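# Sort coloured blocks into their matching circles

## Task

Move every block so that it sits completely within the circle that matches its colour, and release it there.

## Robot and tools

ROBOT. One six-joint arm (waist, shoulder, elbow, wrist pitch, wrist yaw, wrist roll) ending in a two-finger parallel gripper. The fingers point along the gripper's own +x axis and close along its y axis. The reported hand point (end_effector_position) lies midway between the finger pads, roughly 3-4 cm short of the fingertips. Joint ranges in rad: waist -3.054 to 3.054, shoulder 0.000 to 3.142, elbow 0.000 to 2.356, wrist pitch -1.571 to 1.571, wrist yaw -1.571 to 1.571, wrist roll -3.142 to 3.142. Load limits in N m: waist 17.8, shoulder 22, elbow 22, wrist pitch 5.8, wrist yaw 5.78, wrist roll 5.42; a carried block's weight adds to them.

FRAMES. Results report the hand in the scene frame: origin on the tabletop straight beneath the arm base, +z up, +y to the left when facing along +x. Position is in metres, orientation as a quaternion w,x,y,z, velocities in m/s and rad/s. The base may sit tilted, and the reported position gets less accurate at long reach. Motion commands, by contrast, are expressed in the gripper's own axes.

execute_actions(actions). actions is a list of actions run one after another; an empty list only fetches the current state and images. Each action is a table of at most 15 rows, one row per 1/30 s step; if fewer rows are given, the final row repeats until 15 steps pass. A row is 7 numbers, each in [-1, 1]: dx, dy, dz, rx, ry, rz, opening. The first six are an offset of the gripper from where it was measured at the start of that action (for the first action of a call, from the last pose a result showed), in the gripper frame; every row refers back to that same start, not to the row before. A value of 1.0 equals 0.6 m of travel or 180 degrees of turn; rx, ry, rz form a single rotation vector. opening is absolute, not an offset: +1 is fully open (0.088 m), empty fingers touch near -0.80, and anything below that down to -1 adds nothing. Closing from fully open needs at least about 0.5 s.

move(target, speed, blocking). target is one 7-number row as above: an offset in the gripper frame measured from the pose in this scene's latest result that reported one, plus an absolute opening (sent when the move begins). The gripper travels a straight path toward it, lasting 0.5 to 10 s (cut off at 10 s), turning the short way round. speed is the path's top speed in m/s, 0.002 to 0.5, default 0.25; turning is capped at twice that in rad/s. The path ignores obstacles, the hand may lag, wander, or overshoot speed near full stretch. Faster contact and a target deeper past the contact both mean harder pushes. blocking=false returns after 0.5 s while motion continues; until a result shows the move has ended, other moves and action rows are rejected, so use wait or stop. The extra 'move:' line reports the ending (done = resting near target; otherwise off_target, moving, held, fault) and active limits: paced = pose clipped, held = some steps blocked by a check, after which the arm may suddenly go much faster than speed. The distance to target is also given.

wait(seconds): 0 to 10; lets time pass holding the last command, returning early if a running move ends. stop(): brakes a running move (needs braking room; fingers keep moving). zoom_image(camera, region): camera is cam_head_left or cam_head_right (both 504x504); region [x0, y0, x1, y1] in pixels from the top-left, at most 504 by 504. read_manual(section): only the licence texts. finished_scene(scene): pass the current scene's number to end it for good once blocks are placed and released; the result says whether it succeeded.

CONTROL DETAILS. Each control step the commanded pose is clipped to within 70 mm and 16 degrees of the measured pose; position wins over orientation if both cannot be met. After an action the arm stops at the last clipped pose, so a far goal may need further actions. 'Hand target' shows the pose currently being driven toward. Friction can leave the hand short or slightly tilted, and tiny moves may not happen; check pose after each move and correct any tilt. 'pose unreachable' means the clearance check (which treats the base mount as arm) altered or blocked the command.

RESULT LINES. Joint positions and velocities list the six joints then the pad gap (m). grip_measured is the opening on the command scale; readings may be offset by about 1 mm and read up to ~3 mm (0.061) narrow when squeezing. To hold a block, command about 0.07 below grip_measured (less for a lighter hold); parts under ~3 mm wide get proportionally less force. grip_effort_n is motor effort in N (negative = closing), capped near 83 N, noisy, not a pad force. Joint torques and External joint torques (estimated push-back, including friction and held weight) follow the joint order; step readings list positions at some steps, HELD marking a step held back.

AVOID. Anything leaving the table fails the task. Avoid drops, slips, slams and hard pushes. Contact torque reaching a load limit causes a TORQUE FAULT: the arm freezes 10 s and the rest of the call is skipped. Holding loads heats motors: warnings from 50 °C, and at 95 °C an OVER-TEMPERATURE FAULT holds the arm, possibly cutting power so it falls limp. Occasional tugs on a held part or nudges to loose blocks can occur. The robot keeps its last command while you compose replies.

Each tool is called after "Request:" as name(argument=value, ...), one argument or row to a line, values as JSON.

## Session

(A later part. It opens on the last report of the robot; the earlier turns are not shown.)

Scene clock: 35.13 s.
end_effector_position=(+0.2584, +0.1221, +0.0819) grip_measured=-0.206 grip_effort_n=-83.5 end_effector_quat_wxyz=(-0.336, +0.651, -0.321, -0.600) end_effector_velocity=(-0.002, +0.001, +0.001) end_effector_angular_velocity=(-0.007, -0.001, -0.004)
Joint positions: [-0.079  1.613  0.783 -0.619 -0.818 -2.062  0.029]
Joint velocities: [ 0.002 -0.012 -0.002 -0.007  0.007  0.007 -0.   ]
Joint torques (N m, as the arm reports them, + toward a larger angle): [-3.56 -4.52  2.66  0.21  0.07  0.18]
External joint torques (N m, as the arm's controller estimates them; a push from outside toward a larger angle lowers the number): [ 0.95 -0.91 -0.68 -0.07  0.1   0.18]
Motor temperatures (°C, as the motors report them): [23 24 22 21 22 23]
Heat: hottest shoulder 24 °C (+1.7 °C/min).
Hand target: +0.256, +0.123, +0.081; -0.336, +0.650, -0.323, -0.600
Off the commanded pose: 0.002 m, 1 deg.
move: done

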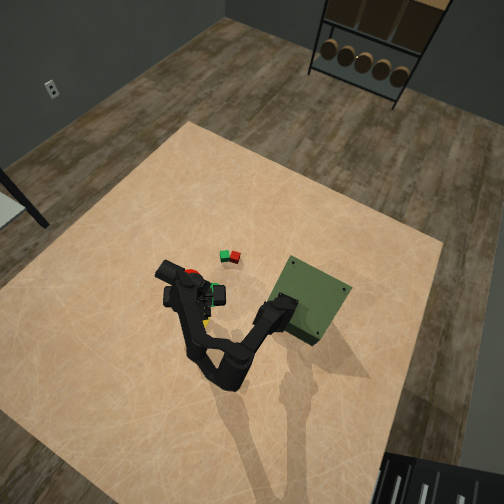

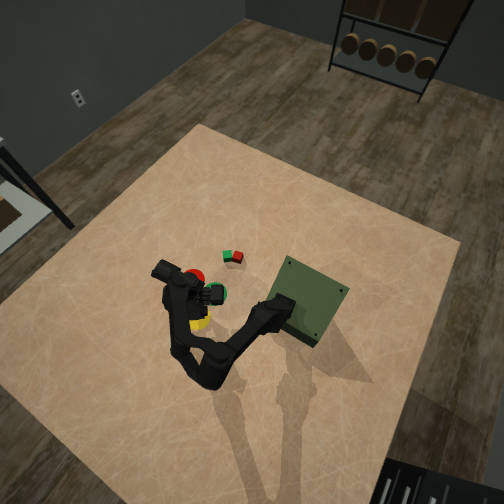

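Request:
move(
  target=[0.045,0,0.05,0,0,0,-0.3],
  speed=0.06,
)

Request:
move(
  target=[0,0,0,0,0,0,0.6],
)

Request:
move(
  target=[-0.06,0,0,0,0,0,0.6],
)

Request:
move(
  target=[0.01,0.167,-0.388,0.5,0,0,0.6],
)

Request:
zoom_image(
  camera="cam_head_right",
  region=[140,180,320,360],
)

Scene clock: 36.70 s.
end_effector_position=(+0.2454, +0.1461, +0.0542) grip_measured=-0.206 grip_effort_n=-83.5 end_effector_quat_wxyz=(-0.336, +0.651, -0.320, -0.601) end_effector_velocity=(-0.001, +0.004, -0.002) end_effector_angular_velocity=(+0.012, -0.003, +0.003)
Joint positions: [ 0.075  1.547  0.702 -0.448 -0.791 -1.847  0.029]
Joint velocities: [ 0.012 -0.007 -0.007  0.022 -0.007  0.022  0.   ]
Joint torques (N m, as the arm reports them, + toward a larger angle): [-3.36 -4.66  2.37  0.21  0.04  0.17]
External joint torques (N m, as the arm's controller estimates them; a push from outside toward a larger angle lowers the number): [ 0.79 -0.88 -0.62 -0.07  0.08  0.16]
Motor temperatures (°C, as the motors report them): [23 24 22 22 22 23]
Heat: hottest shoulder 24 °C (+1.6 °C/min).
Hand target: +0.243, +0.146, +0.053; -0.336, +0.650, -0.321, -0.601
Off the commanded pose: 0.002 m, 0 deg.
move: done

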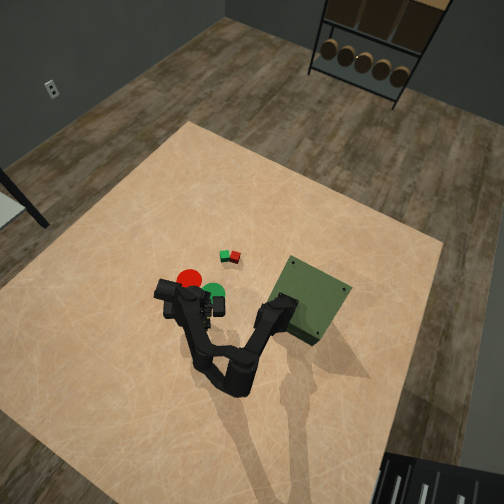

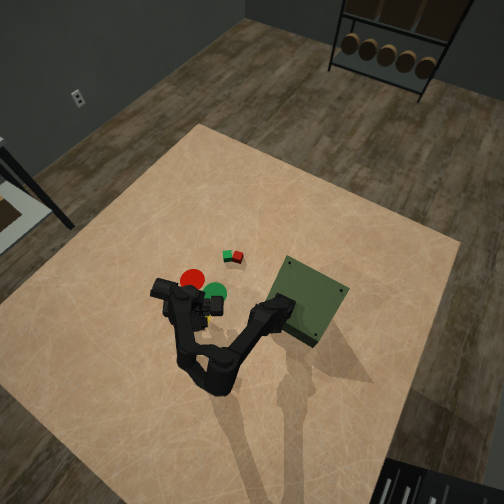

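Scene clock: 37.43 s.
end_effector_position=(+0.2454, +0.1461, +0.0542) grip_measured=+0.595 grip_effort_n=12.3 end_effector_quat_wxyz=(-0.336, +0.651, -0.320, -0.601) end_effector_velocity=(-0.001, -0.001, +0.001) end_effector_angular_velocity=(+0.006, +0.002, -0.017)
Joint positions: [ 0.075  1.547  0.702 -0.448 -0.79  -1.847  0.068]
Joint velocities: [-0.007 -0.002 -0.002 -0.007 -0.007  0.007  0.001]
Joint torques (N m, as the arm reports them, + toward a larger angle): [-3.71 -3.85  3.14  0.02 -0.04  0.  ]
External joint torques (N m, as the arm's controller estimates them; a push from outside toward a larger angle lowers the number): [ 0.48 -0.1   0.25 -0.23 -0.01 -0.01]
Motor temperatures (°C, as the motors report them): [23 24 22 21 22 23]
Heat: hottest shoulder 24 °C (+1.6 °C/min).
Hand target: +0.245, +0.146, +0.054; -0.336, +0.651, -0.320, -0.601
Off the commanded pose: 0.000 m, 0 deg.
move: done

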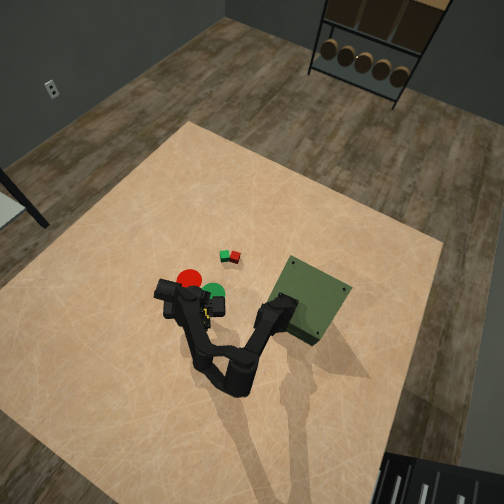

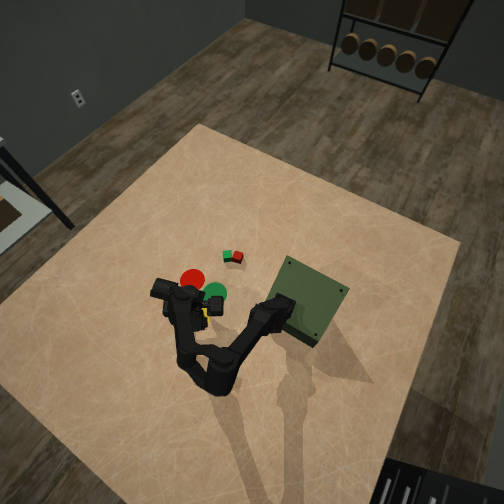

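Scene clock: 38.30 s.
end_effector_position=(+0.2411, +0.1442, +0.0872) grip_measured=+0.597 grip_effort_n=12.3 end_effector_quat_wxyz=(-0.338, +0.647, -0.326, -0.601) end_effector_velocity=(-0.000, +0.000, +0.003) end_effector_angular_velocity=(+0.004, +0.001, +0.020)
Joint positions: [-0.03   1.498  0.763 -0.675 -0.811 -1.991  0.068]
Joint velocities: [-0.012 -0.002  0.007 -0.022 -0.007 -0.037 -0.   ]
Joint torques (N m, as the arm reports them, + toward a larger angle): [-3.77 -4.19  4.5  -0.17 -0.11 -0.2 ]
External joint torques (N m, as the arm's controller estimates them; a push from outside toward a larger angle lowers the number): [ 0.28 -0.83  1.1  -0.43 -0.09 -0.2 ]
Motor temperatures (°C, as the motors report them): [23 24 22 21 22 23]
Heat: hottest shoulder 24 °C (+1.6 °C/min).
Hand target: +0.243, +0.147, +0.090; -0.336, +0.651, -0.320, -0.600
Off the commanded pose: 0.004 m, 1 deg.
move: done

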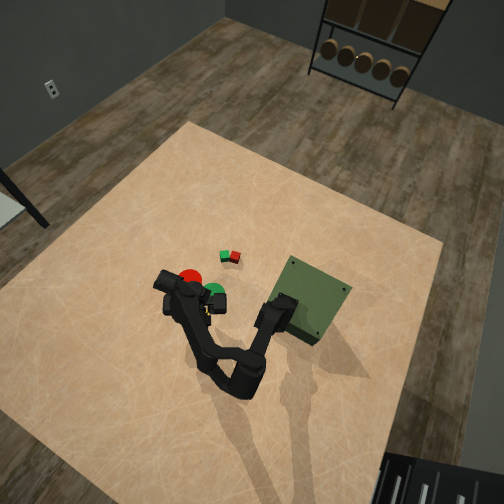

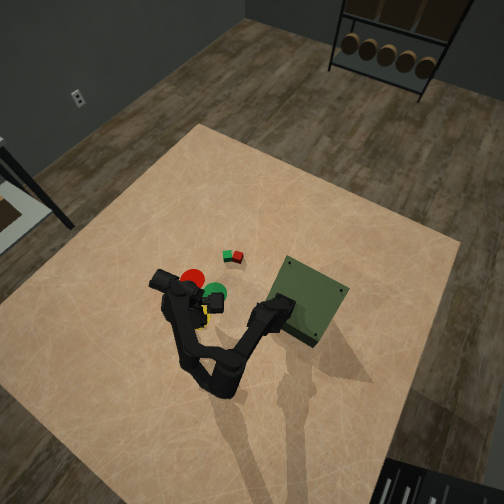

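Scene clock: 41.90 s.
end_effector_position=(+0.2885, -0.1032, +0.0910) grip_measured=+0.597 grip_effort_n=11.9 end_effector_quat_wxyz=(+0.697, -0.226, +0.652, +0.196) end_effector_velocity=(-0.001, +0.001, +0.002) end_effector_angular_velocity=(+0.019, +0.006, -0.029)
Joint positions: [-0.599  2.41   1.122 -0.682 -0.733 -1.223  0.068]
Joint velocities: [-0.007  0.007  0.017 -0.037 -0.007  0.007 -0.   ]
Joint torques (N m, as the arm reports them, + toward a larger angle): [-5.42 -4.68  4.88 -0.11  0.02  0.17]
External joint torques (N m, as the arm's controller estimates them; a push from outside toward a larger angle lowers the number): [ 0.59  1.25  0.97 -0.43  0.1   0.16]
Motor temperatures (°C, as the motors report them): [24 24 22 21 22 23]
Heat: hottest waist 24 °C (+1.4 °C/min).
Hand target: +0.289, -0.106, +0.090; +0.697, -0.221, +0.655, +0.192
Off the commanded pose: 0.003 m, 1 deg.
move: done

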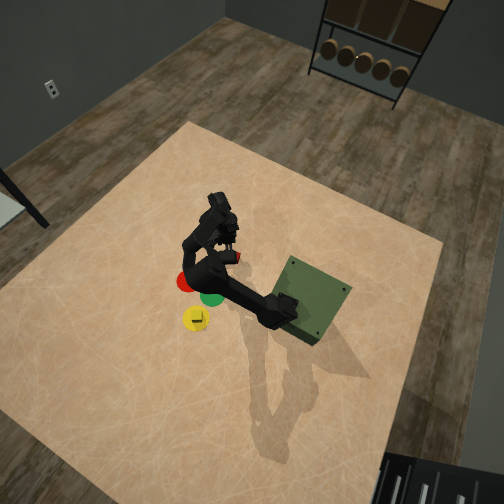

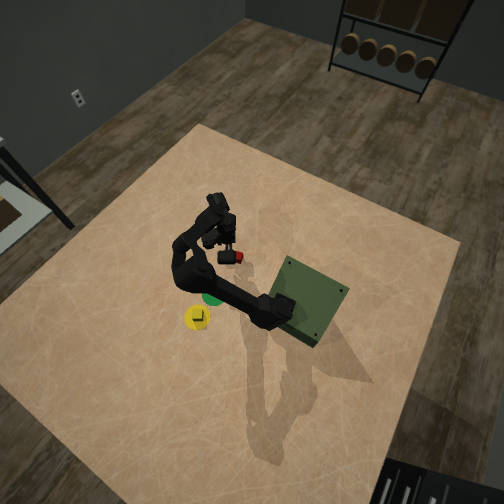

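Region (140, 180, 320, 360) of cam_head_right's 504x504 image, scaled by 2.800, with more detail than that image has.

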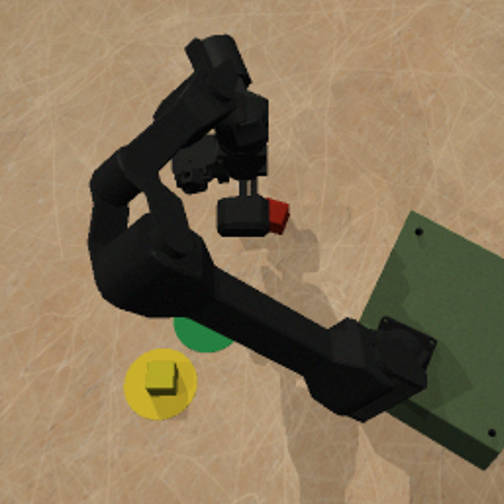

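Request:
move(
  target=[0.075,0,0,0,0,0,0.6],
  speed=0.06,
)

Request:
move(
  target=[0,0,0,0,0,0,-0.3],
)

Request:
move(
  target=[-0.05,0,0,0,0,0,-0.3],
  speed=0.1,
)

Request:
move(
  target=[0,0.243,0.073,0,0,0,-0.3],
)

Scene clock: 43.47 s.
end_effector_position=(+0.2961, -0.1043, +0.0515) grip_measured=+0.597 grip_effort_n=11.9 end_effector_quat_wxyz=(+0.698, -0.235, +0.647, +0.196) end_effector_velocity=(-0.003, -0.002, -0.001) end_effector_angular_velocity=(-0.005, +0.003, -0.011)
Joint positions: [-0.507  2.469  1.072 -0.474 -0.766 -1.105  0.068]
Joint velocities: [-0.002  0.002 -0.007  0.007  0.007  0.007 -0.   ]
Joint torques (N m, as the arm reports them, + toward a larger angle): [-5.   -4.76  2.55  0.28 -0.16  0.2 ]
External joint torques (N m, as the arm's controller estimates them; a push from outside toward a larger angle lowers the number): [ 1.24  1.17 -0.8  -0.07 -0.1   0.2 ]
Motor temperatures (°C, as the motors report them): [24 24 22 21 22 23]
Heat: hottest waist 24 °C (+1.4 °C/min).
Hand target: +0.291, -0.104, +0.046; +0.696, -0.226, +0.652, +0.196
Off the commanded pose: 0.007 m, 1 deg.
move: done

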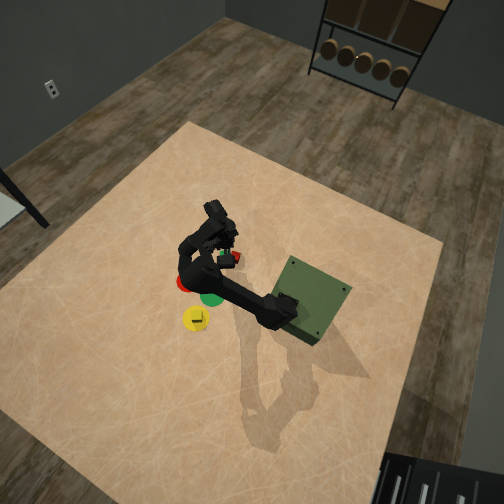

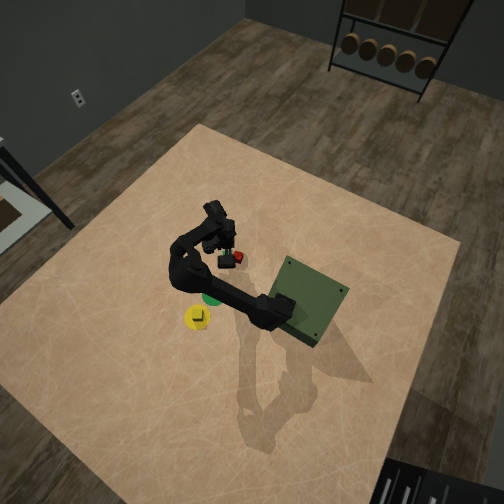

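Scene clock: 43.97 s.
end_effector_position=(+0.2961, -0.1045, +0.0517) grip_measured=-0.192 grip_effort_n=-83.5 end_effector_quat_wxyz=(+0.699, -0.234, +0.647, +0.196) end_effector_velocity=(-0.001, +0.001, +0.002) end_effector_angular_velocity=(+0.009, -0.004, -0.002)
Joint positions: [-0.508  2.469  1.072 -0.473 -0.766 -1.105  0.03 ]
Joint velocities: [-0.007 -0.002 -0.002 -0.007 -0.007 -0.007 -0.   ]
Joint torques (N m, as the arm reports them, + toward a larger angle): [-5.36 -5.99  3.52  0.11 -0.06  0.  ]
External joint torques (N m, as the arm's controller estimates them; a push from outside toward a larger angle lowers the number): [ 0.86  0.04  0.1  -0.26  0.01  0.  ]
Motor temperatures (°C, as the motors report them): [24 24 22 21 22 23]
Heat: hottest waist 24 °C (+1.4 °C/min).
Hand target: +0.296, -0.104, +0.052; +0.698, -0.235, +0.647, +0.196
Off the commanded pose: 0.000 m, 0 deg.
move: done

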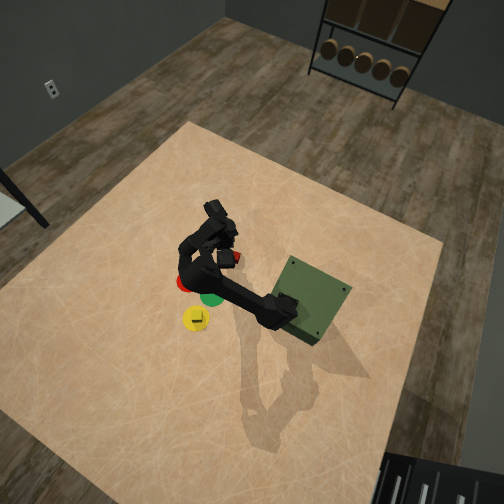

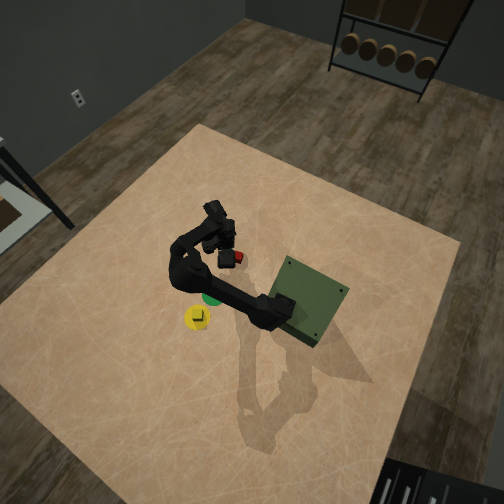

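Scene clock: 44.80 s.
end_effector_position=(+0.2899, -0.1036, +0.0772) grip_measured=-0.192 grip_effort_n=-83.5 end_effector_quat_wxyz=(+0.698, -0.226, +0.651, +0.195) end_effector_velocity=(-0.002, +0.002, +0.002) end_effector_angular_velocity=(+0.012, +0.001, +0.006)
Joint positions: [-0.57   2.429  1.099 -0.611 -0.747 -1.183  0.03 ]
Joint velocities: [-0.007 -0.002  0.002 -0.022 -0.007 -0.022 -0.   ]
Joint torques (N m, as the arm reports them, + toward a larger angle): [-5.61 -7.01  4.74 -0.08  0.01 -0.18]
External joint torques (N m, as the arm's controller estimates them; a push from outside toward a larger angle lowers the number): [ 0.47 -1.09  0.97 -0.43  0.09 -0.19]
Motor temperatures (°C, as the motors report them): [24 25 22 21 22 23]
Heat: hottest shoulder 25 °C (+2.7 °C/min).
Hand target: +0.294, -0.104, +0.082; +0.699, -0.235, +0.647, +0.196
Off the commanded pose: 0.006 m, 1 deg.
move: done

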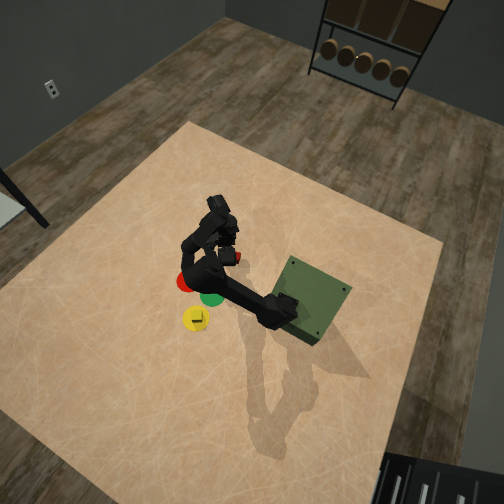

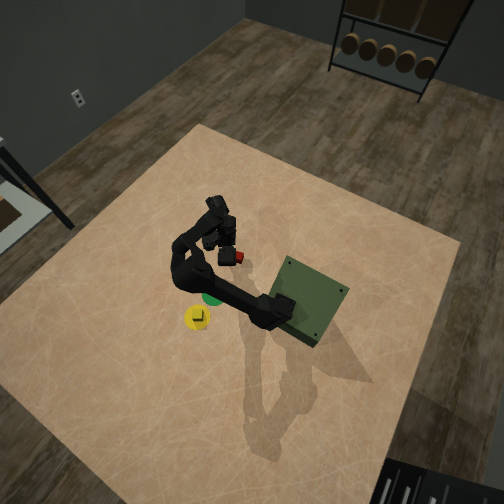

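Scene clock: 46.03 s.
end_effector_position=(+0.2451, +0.0407, +0.0710) grip_measured=-0.192 grip_effort_n=-83.5 end_effector_quat_wxyz=(+0.699, -0.225, +0.650, +0.198) end_effector_velocity=(-0.001, +0.004, -0.000) end_effector_angular_velocity=(+0.021, -0.007, +0.001)
Joint positions: [-0.272  1.832  0.683 -0.503 -0.821 -0.776  0.03 ]
Joint velocities: [ 0.002 -0.012 -0.012  0.007 -0.022  0.007 -0.   ]
Joint torques (N m, as the arm reports them, + toward a larger angle): [-3.83 -4.42  2.55  0.3   0.02  0.22]
External joint torques (N m, as the arm's controller estimates them; a push from outside toward a larger angle lowers the number): [ 0.88 -0.93 -0.63 -0.03  0.07  0.21]
Motor temperatures (°C, as the motors report them): [24 25 22 21 22 23]
Heat: hottest shoulder 25 °C (+2.6 °C/min).
Hand target: +0.243, +0.042, +0.070; +0.698, -0.225, +0.651, +0.197
Off the commanded pose: 0.002 m, 0 deg.
move: done

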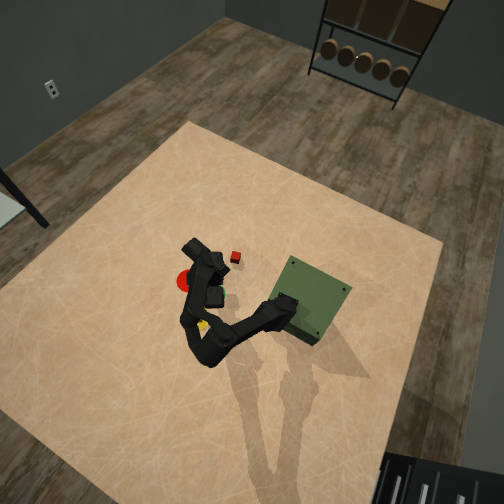

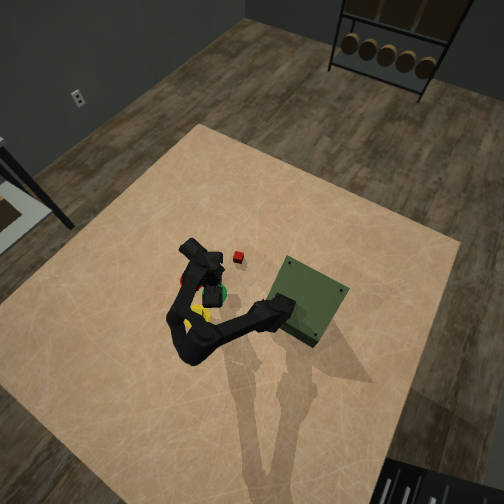

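Request:
move(
  target=[0.035,0,0,0,0,0,-0.3],
  speed=0.05,
)

Request:
move(
  target=[0,0,0,0,0,0,0.6],
)

Request:
move(
  target=[-0.06,0,0,0,0,0,0.6],
)

Request:
move(
  target=[0,-0.233,-0.137,0.08,0,0,0.6],
)

Request:
zoom_image(
  camera="cam_head_right",
  region=[140,180,320,360],
)

Scene clock: 47.37 s.
end_effector_position=(+0.2502, +0.0411, +0.0533) grip_measured=-0.192 grip_effort_n=-83.5 end_effector_quat_wxyz=(+0.700, -0.232, +0.645, +0.200) end_effector_velocity=(-0.002, +0.001, -0.003) end_effector_angular_velocity=(+0.008, +0.006, -0.004)
Joint positions: [-0.213  1.863  0.656 -0.364 -0.822 -0.69   0.03 ]
Joint velocities: [ 0.007  0.002 -0.007  0.007 -0.007  0.007 -0.   ]
Joint torques (N m, as the arm reports them, + toward a larger angle): [-3.95 -2.85  2.34  0.29 -0.12  0.18]
External joint torques (N m, as the arm's controller estimates them; a push from outside toward a larger angle lowers the number): [ 0.86  0.86 -0.52 -0.05 -0.08  0.18]
Motor temperatures (°C, as the motors report them): [24 25 22 21 22 23]
Heat: hottest shoulder 25 °C (+2.5 °C/min).
Hand target: +0.247, +0.040, +0.050; +0.698, -0.225, +0.650, +0.198
Off the commanded pose: 0.005 m, 1 deg.
move: done

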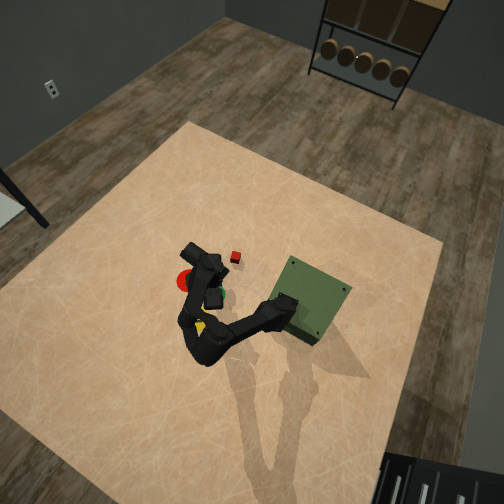

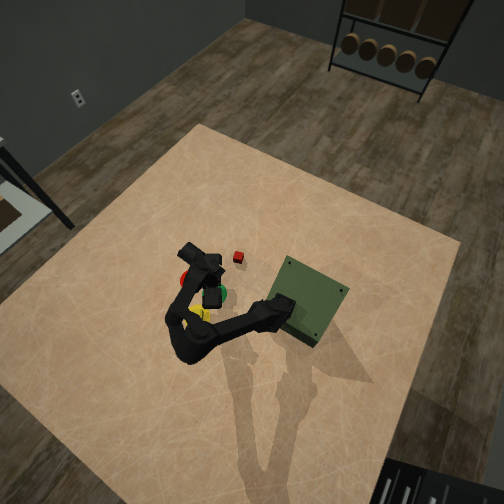

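Scene clock: 48.10 s.
end_effector_position=(+0.2502, +0.0411, +0.0533) grip_measured=+0.595 grip_effort_n=12.3 end_effector_quat_wxyz=(+0.700, -0.232, +0.645, +0.200) end_effector_velocity=(+0.001, +0.001, +0.001) end_effector_angular_velocity=(+0.006, -0.007, +0.012)
Joint positions: [-0.213  1.863  0.656 -0.364 -0.822 -0.69   0.068]
Joint velocities: [-0.002 -0.002 -0.002  0.007 -0.007 -0.007  0.001]
Joint torques (N m, as the arm reports them, + toward a larger angle): [-4.28 -3.77  3.12  0.1  -0.05  0.02]
External joint torques (N m, as the arm's controller estimates them; a push from outside toward a larger angle lowers the number): [ 0.52 -0.03  0.17 -0.27  0.    0.01]
Motor temperatures (°C, as the motors report them): [24 25 22 21 22 23]
Heat: hottest shoulder 25 °C (+2.5 °C/min).
Hand target: +0.250, +0.041, +0.053; +0.700, -0.232, +0.645, +0.200
Off the commanded pose: 0.000 m, 0 deg.
move: done

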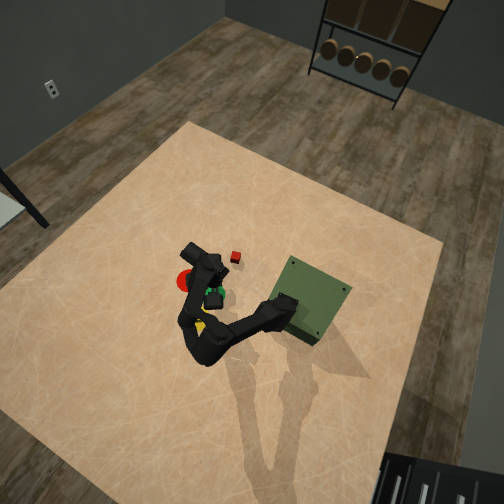

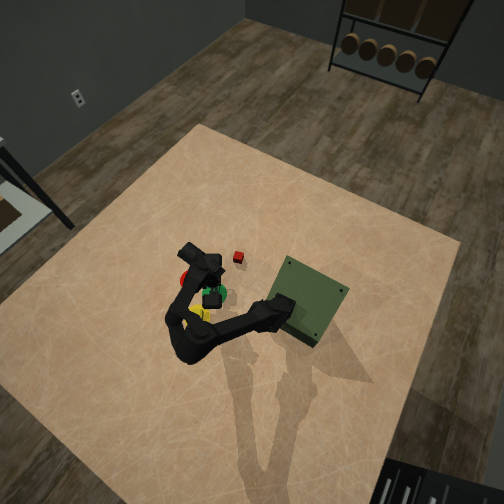

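Scene clock: 48.93 s.
end_effector_position=(+0.2445, +0.0411, +0.0861) grip_measured=+0.597 grip_effort_n=12.3 end_effector_quat_wxyz=(+0.700, -0.226, +0.648, +0.198) end_effector_velocity=(-0.002, +0.002, +0.004) end_effector_angular_velocity=(+0.009, +0.004, +0.013)
Joint positions: [-0.318  1.807  0.712 -0.6   -0.817 -0.839  0.068]
Joint velocities: [-0.012 -0.007  0.007 -0.037 -0.007 -0.037  0.   ]
Joint torques (N m, as the arm reports them, + toward a larger angle): [-4.27 -4.28  4.48 -0.08  0.03 -0.18]
External joint torques (N m, as the arm's controller estimates them; a push from outside toward a larger angle lowers the number): [ 0.39 -0.83  0.99 -0.42  0.08 -0.19]
Motor temperatures (°C, as the motors report them): [24 25 22 21 22 23]
Heat: hottest shoulder 25 °C (+2.5 °C/min).
Hand target: +0.247, +0.042, +0.089; +0.701, -0.232, +0.645, +0.199
Off the commanded pose: 0.004 m, 1 deg.
move: done

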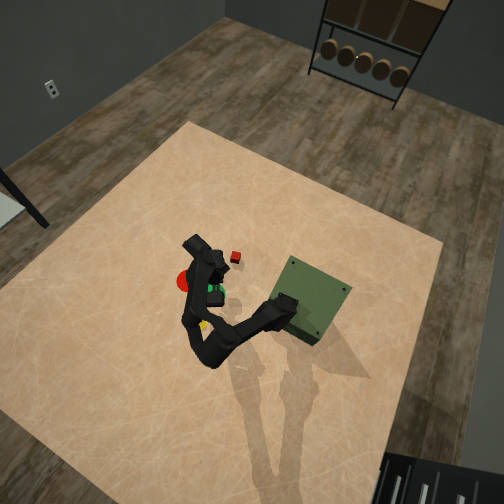

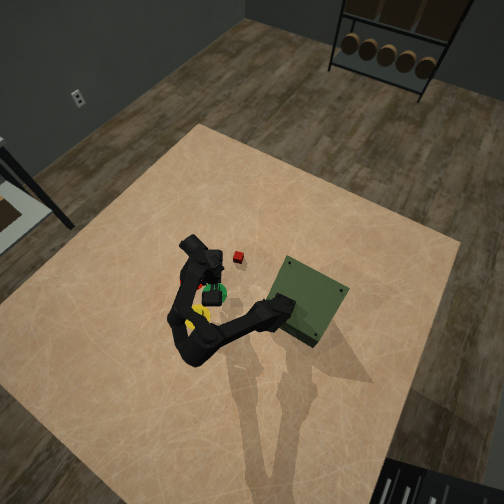

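Scene clock: 50.20 s.
end_effector_position=(+0.2567, -0.1188, +0.0914) grip_measured=+0.597 grip_effort_n=12.3 end_effector_quat_wxyz=(+0.724, -0.138, +0.667, +0.112) end_effector_velocity=(+0.000, -0.001, +0.001) end_effector_angular_velocity=(+0.009, -0.006, -0.002)
Joint positions: [-0.687  2.419  1.035 -0.644 -0.705 -1.07   0.068]
Joint velocities: [-0.007  0.007  0.007 -0.007 -0.007 -0.007  0.   ]
Joint torques (N m, as the arm reports them, + toward a larger angle): [-4.92 -4.6   4.97 -0.11 -0.02 -0.16]
External joint torques (N m, as the arm's controller estimates them; a push from outside toward a larger angle lowers the number): [ 0.47  1.22  0.92 -0.47  0.07 -0.16]
Motor temperatures (°C, as the motors report them): [24 25 22 21 22 23]
Heat: hottest shoulder 25 °C (+2.4 °C/min).
Hand target: +0.257, -0.121, +0.091; +0.723, -0.138, +0.668, +0.113
Off the commanded pose: 0.002 m, 0 deg.
move: done

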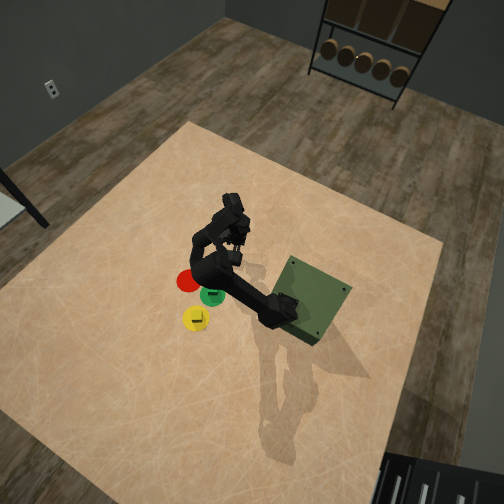

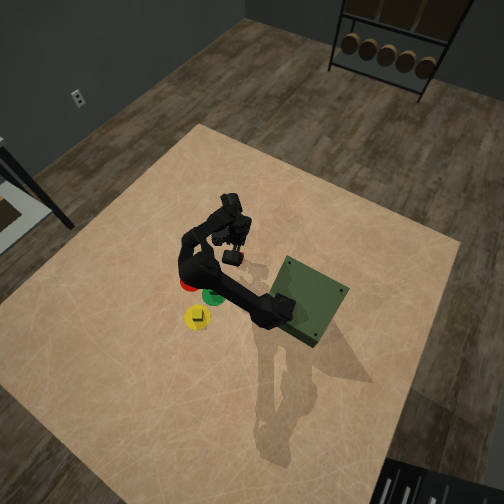

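Region (140, 180, 320, 360) of cam_head_right's 504x504 image, scaled by 2.800, with more detail than that image has.

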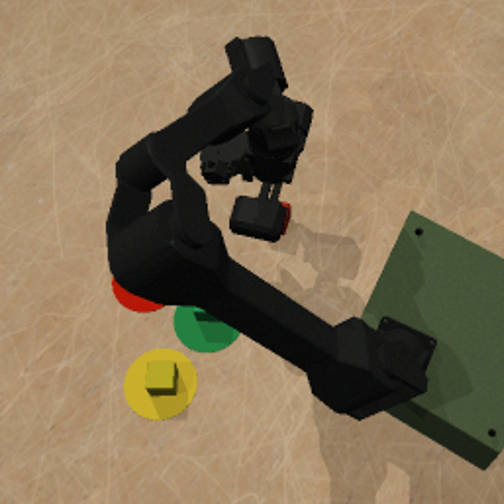

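Request:
move(
  target=[0.075,0,0,0,0,0,0.6],
  speed=0.06,
)

Request:
move(
  target=[0,0,0,0,0,0,-0.3],
)

Request:
move(
  target=[-0.05,0,0,-0.08,0,0,-0.3],
  speed=0.15,
)

Request:
move(
  target=[0,0.15,0.263,0,0,0,-0.3],
)

Scene clock: 51.73 s.
end_effector_position=(+0.2649, -0.1205, +0.0518) grip_measured=+0.597 grip_effort_n=12.3 end_effector_quat_wxyz=(+0.726, -0.146, +0.662, +0.113) end_effector_velocity=(+0.002, +0.002, -0.001) end_effector_angular_velocity=(+0.002, -0.003, +0.018)
Joint positions: [-0.589  2.487  0.987 -0.428 -0.746 -0.951  0.068]
Joint velocities: [ 0.007 -0.002 -0.002  0.007 -0.007 -0.007 -0.   ]
Joint torques (N m, as the arm reports them, + toward a larger angle): [-4.48 -4.67  2.59  0.32 -0.13  0.18]
External joint torques (N m, as the arm's controller estimates them; a push from outside toward a larger angle lowers the number): [ 1.12  1.2  -0.82 -0.07 -0.06  0.18]
Motor temperatures (°C, as the motors report them): [24 25 22 21 22 23]
Heat: hottest shoulder 25 °C (+2.3 °C/min).
Hand target: +0.260, -0.120, +0.047; +0.724, -0.137, +0.667, +0.113
Off the commanded pose: 0.007 m, 1 deg.
move: done

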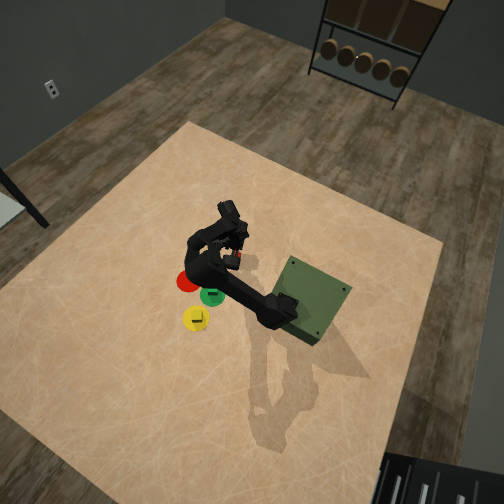

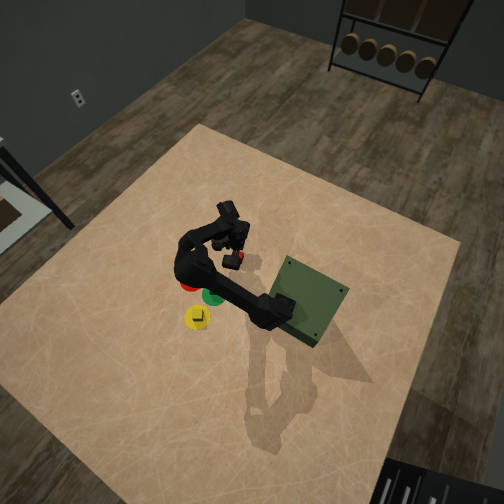

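Scene clock: 52.23 s.
end_effector_position=(+0.2649, -0.1206, +0.0519) grip_measured=-0.188 grip_effort_n=-83.5 end_effector_quat_wxyz=(+0.727, -0.146, +0.662, +0.113) end_effector_velocity=(-0.003, +0.003, +0.000) end_effector_angular_velocity=(+0.014, +0.008, +0.007)
Joint positions: [-0.589  2.487  0.987 -0.428 -0.746 -0.951  0.03 ]
Joint velocities: [-0.002 -0.002 -0.002 -0.022 -0.007 -0.022  0.   ]
Joint torques (N m, as the arm reports them, + toward a larger angle): [-4.92 -5.87  3.53  0.13 -0.07  0.01]
External joint torques (N m, as the arm's controller estimates them; a push from outside toward a larger angle lowers the number): [ 0.7  -0.04  0.15 -0.24  0.01  0.  ]
Motor temperatures (°C, as the motors report them): [24 25 22 21 22 23]
Heat: hottest shoulder 25 °C (+2.3 °C/min).
Hand target: +0.265, -0.121, +0.052; +0.726, -0.146, +0.662, +0.113
Off the commanded pose: 0.000 m, 0 deg.
move: done

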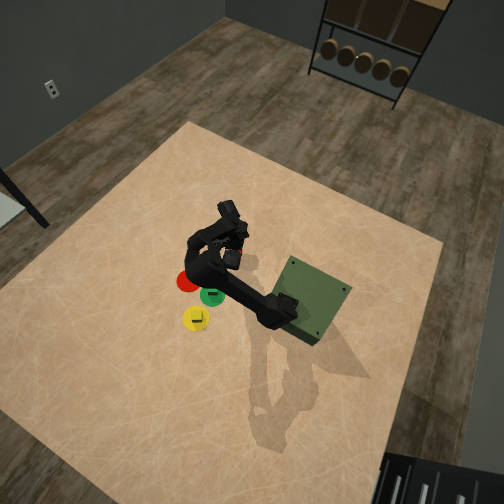

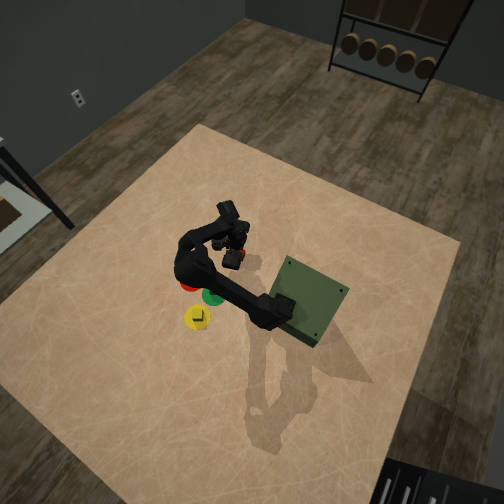

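Scene clock: 53.47 s.
end_effector_position=(+0.2584, -0.1190, +0.0775) grip_measured=-0.188 grip_effort_n=-83.5 end_effector_quat_wxyz=(+0.702, -0.227, +0.646, +0.194) end_effector_velocity=(-0.000, +0.002, +0.001) end_effector_angular_velocity=(+0.011, +0.004, +0.025)
Joint positions: [-0.655  2.44   1.013 -0.571 -0.722 -1.28   0.03 ]
Joint velocities: [-0.002  0.002  0.007 -0.022 -0.007 -0.037 -0.   ]
Joint torques (N m, as the arm reports them, + toward a larger angle): [-5.04 -6.78  4.84 -0.07  0.   -0.18]
External joint torques (N m, as the arm's controller estimates them; a push from outside toward a larger angle lowers the number): [ 0.38 -1.03  1.02 -0.43  0.09 -0.18]
Motor temperatures (°C, as the motors report them): [24 25 22 21 22 23]
Heat: hottest shoulder 25 °C (+2.2 °C/min).
Hand target: +0.262, -0.120, +0.082; +0.703, -0.236, +0.642, +0.195
Off the commanded pose: 0.006 m, 1 deg.
move: done

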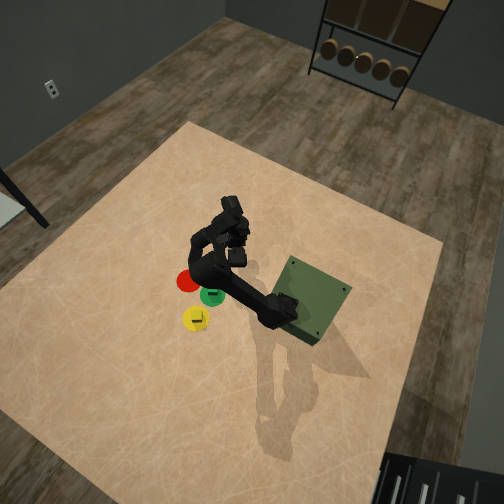

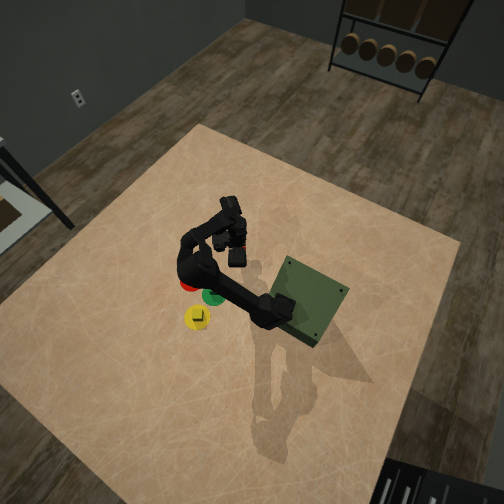

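Scene clock: 54.73 s.
end_effector_position=(+0.3337, +0.0420, +0.0785) grip_measured=-0.188 grip_effort_n=-83.5 end_effector_quat_wxyz=(+0.702, -0.222, +0.648, +0.196) end_effector_velocity=(+0.001, +0.004, -0.000) end_effector_angular_velocity=(+0.007, +0.003, +0.000)
Joint positions: [-0.241  2.059  1.068 -0.62  -0.826 -0.717  0.03 ]
Joint velocities: [ 0.007 -0.002  0.007 -0.007 -0.007  0.007 -0.   ]
Joint torques (N m, as the arm reports them, + toward a larger angle): [-5.36 -6.18  4.53 -0.11  0.03  0.19]
External joint torques (N m, as the arm's controller estimates them; a push from outside toward a larger angle lowers the number): [ 1.08 -1.03  1.03 -0.46  0.07  0.18]
Motor temperatures (°C, as the motors report them): [24 25 22 21 22 23]
Heat: hottest shoulder 25 °C (+2.2 °C/min).
Hand target: +0.337, +0.046, +0.080; +0.702, -0.226, +0.646, +0.196
Off the commanded pose: 0.005 m, 1 deg.
move: done

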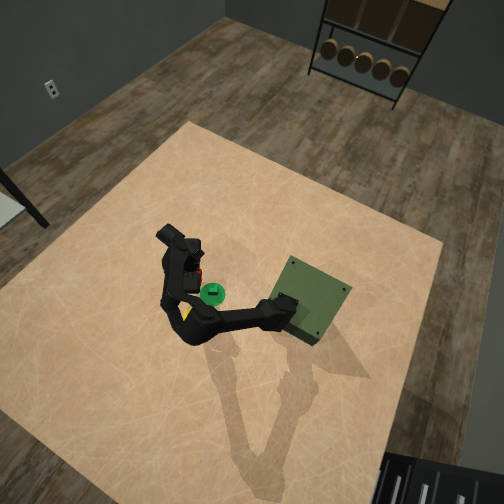

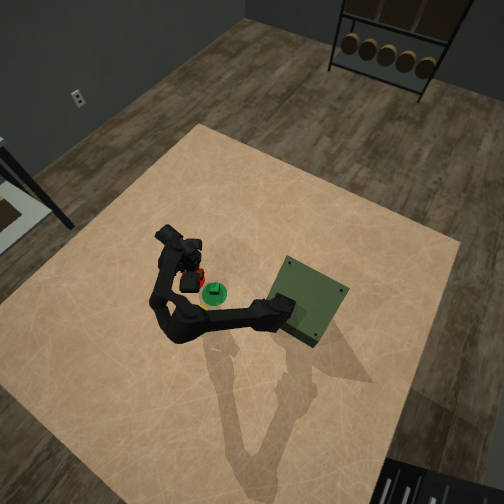

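Request:
move(
  target=[0.048,0,0.008,0,0,0,-0.3],
  speed=0.05,
)

Request:
move(
  target=[0,0,0,0,0,0,0.6],
)

Request:
move(
  target=[-0.06,0,0,0,0,0,0.6],
)

Request:
move(
  target=[0,-0.2,-0.35,0,0,0,0.6],
)

Request:
zoom_image(
  camera="cam_head_left",
  region=[140,180,320,360],
)

Scene clock: 56.07 s.
end_effector_position=(+0.3435, +0.0464, +0.0549) grip_measured=-0.188 grip_effort_n=-83.5 end_effector_quat_wxyz=(+0.704, -0.228, +0.643, +0.199) end_effector_velocity=(+0.003, +0.002, -0.000) end_effector_angular_velocity=(+0.005, -0.013, +0.026)
Joint positions: [-0.176  2.092  1.055 -0.484 -0.826 -0.621  0.03 ]
Joint velocities: [ 0.002 -0.002 -0.002  0.022 -0.007 -0.007  0.   ]
Joint torques (N m, as the arm reports them, + toward a larger angle): [-5.48 -4.37  2.5   0.29 -0.07  0.19]
External joint torques (N m, as the arm's controller estimates them; a push from outside toward a larger angle lowers the number): [ 1.11  1.05 -0.76 -0.08 -0.03  0.19]
Motor temperatures (°C, as the motors report them): [24 25 22 21 22 23]
Heat: hottest shoulder 25 °C (+2.1 °C/min).
Hand target: +0.340, +0.044, +0.050; +0.701, -0.222, +0.648, +0.196
Off the commanded pose: 0.006 m, 1 deg.
move: done

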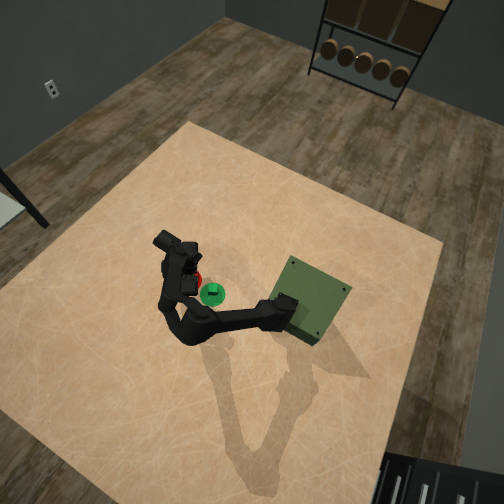

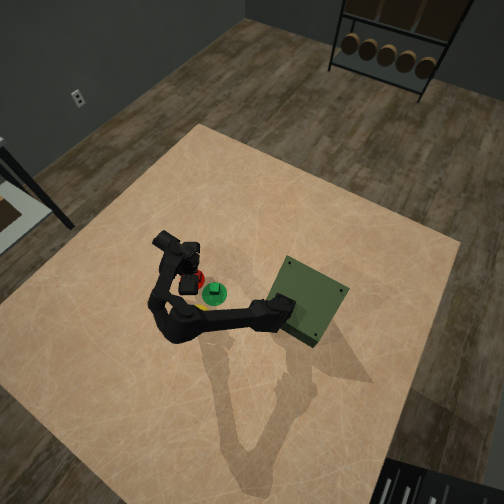

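Scene clock: 56.80 s.
end_effector_position=(+0.3435, +0.0464, +0.0549) grip_measured=+0.595 grip_effort_n=12.3 end_effector_quat_wxyz=(+0.704, -0.228, +0.643, +0.199) end_effector_velocity=(-0.005, +0.001, -0.002) end_effector_angular_velocity=(+0.007, +0.020, +0.004)
Joint positions: [-0.176  2.092  1.055 -0.484 -0.826 -0.621  0.068]
Joint velocities: [ 0.002  0.002 -0.002 -0.022 -0.007 -0.022  0.001]
Joint torques (N m, as the arm reports them, + toward a larger angle): [-5.82 -5.43  3.41  0.11 -0.03  0.  ]
External joint torques (N m, as the arm's controller estimates them; a push from outside toward a larger angle lowers the number): [ 0.73 -0.05  0.22 -0.24  0.    0.  ]
Motor temperatures (°C, as the motors report them): [25 25 22 21 22 23]
Heat: hottest waist 25 °C (+2.1 °C/min).
Hand target: +0.344, +0.046, +0.055; +0.704, -0.228, +0.643, +0.199
Off the commanded pose: 0.000 m, 0 deg.
move: done

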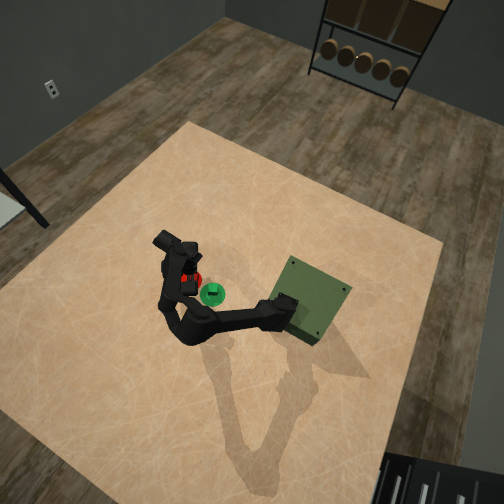

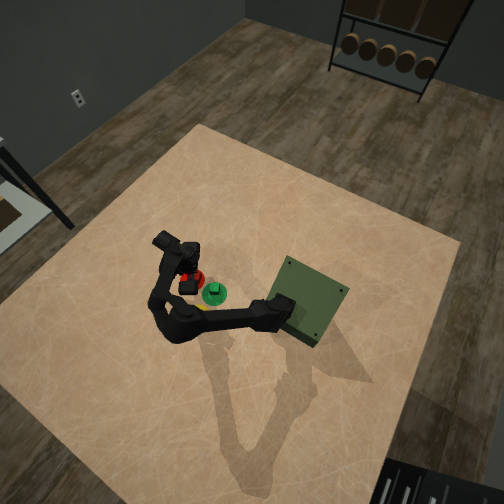

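Scene clock: 57.63 s.
end_effector_position=(+0.3375, +0.0451, +0.0870) grip_measured=+0.597 grip_effort_n=12.3 end_effector_quat_wxyz=(+0.703, -0.222, +0.647, +0.195) end_effector_velocity=(-0.003, +0.002, +0.003) end_effector_angular_velocity=(+0.008, +0.012, +0.013)
Joint positions: [-0.253  2.051  1.096 -0.663 -0.826 -0.73   0.068]
Joint velocities: [-0.007 -0.002  0.007 -0.037 -0.007 -0.037 -0.   ]
Joint torques (N m, as the arm reports them, + toward a larger angle): [-5.86 -6.05  4.58 -0.1  -0.04 -0.16]
External joint torques (N m, as the arm's controller estimates them; a push from outside toward a larger angle lowers the number): [ 0.61 -0.91  1.03 -0.44  0.01 -0.17]
Motor temperatures (°C, as the motors report them): [25 25 22 21 22 23]
Heat: hottest waist 25 °C (+2.1 °C/min).
Hand target: +0.340, +0.047, +0.091; +0.704, -0.228, +0.642, +0.198
Off the commanded pose: 0.005 m, 1 deg.
move: done

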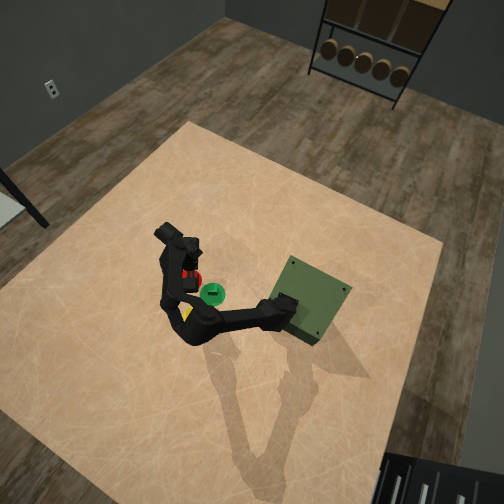

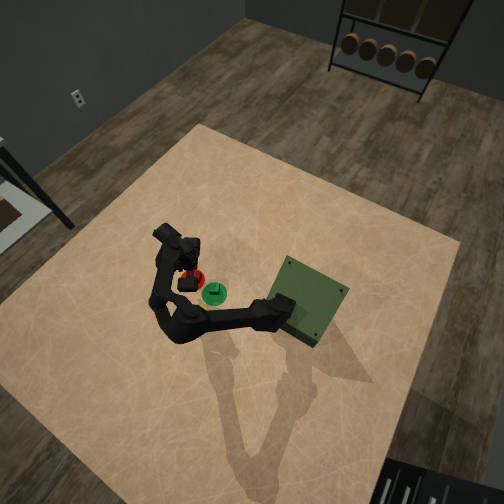

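Scene clock: 59.23 s.
end_effector_position=(+0.2331, -0.1714, +0.0841) grip_measured=+0.597 grip_effort_n=12.3 end_effector_quat_wxyz=(+0.704, -0.226, +0.646, +0.191) end_effector_velocity=(-0.003, +0.002, -0.001) end_effector_angular_velocity=(+0.020, +0.003, +0.003)
Joint positions: [-0.82   2.593  1.106 -0.627 -0.646 -1.458  0.068]
Joint velocities: [-0.007  0.007  0.002 -0.022 -0.007 -0.022 -0.   ]
Joint torques (N m, as the arm reports them, + toward a larger angle): [-4.5  -5.33  5.13 -0.1  -0.01 -0.17]
External joint torques (N m, as the arm's controller estimates them; a push from outside toward a larger angle lowers the number): [ 0.42  1.28  1.01 -0.44  0.1  -0.17]
Motor temperatures (°C, as the motors report them): [25 25 22 21 22 23]
Heat: hottest waist 25 °C (+2.0 °C/min).
Hand target: +0.232, -0.174, +0.083; +0.703, -0.225, +0.647, +0.192
Off the commanded pose: 0.004 m, 1 deg.
move: done

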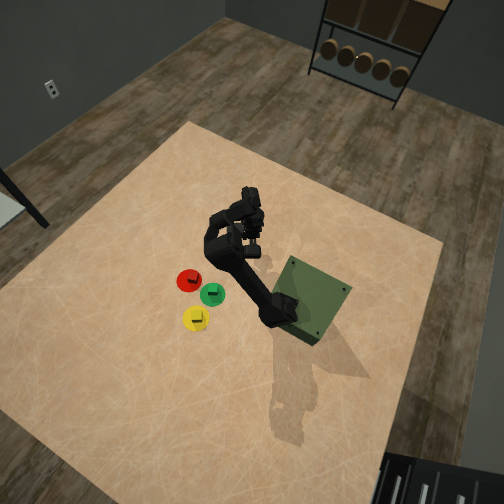

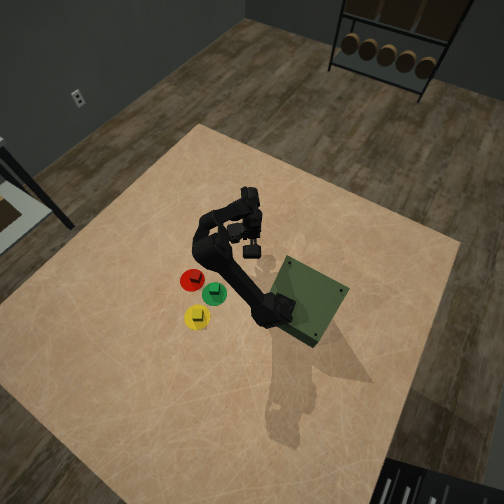

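Region (140, 180, 320, 360) of cam_head_left's 504x504 image, scaled by 2.800, with more detail than that image has.

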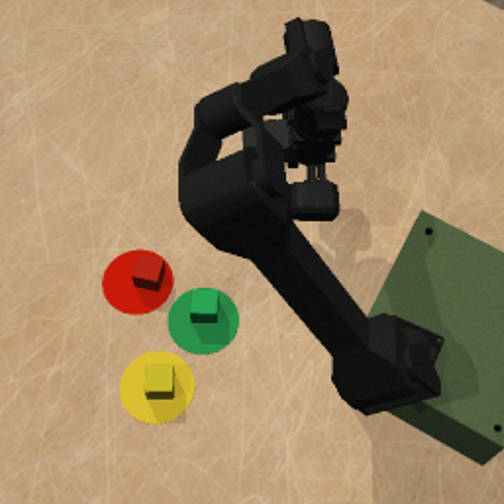

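Bases look inside.

Request:
finished_scene(
  scene=1,
)

The scene is finished: the task was done.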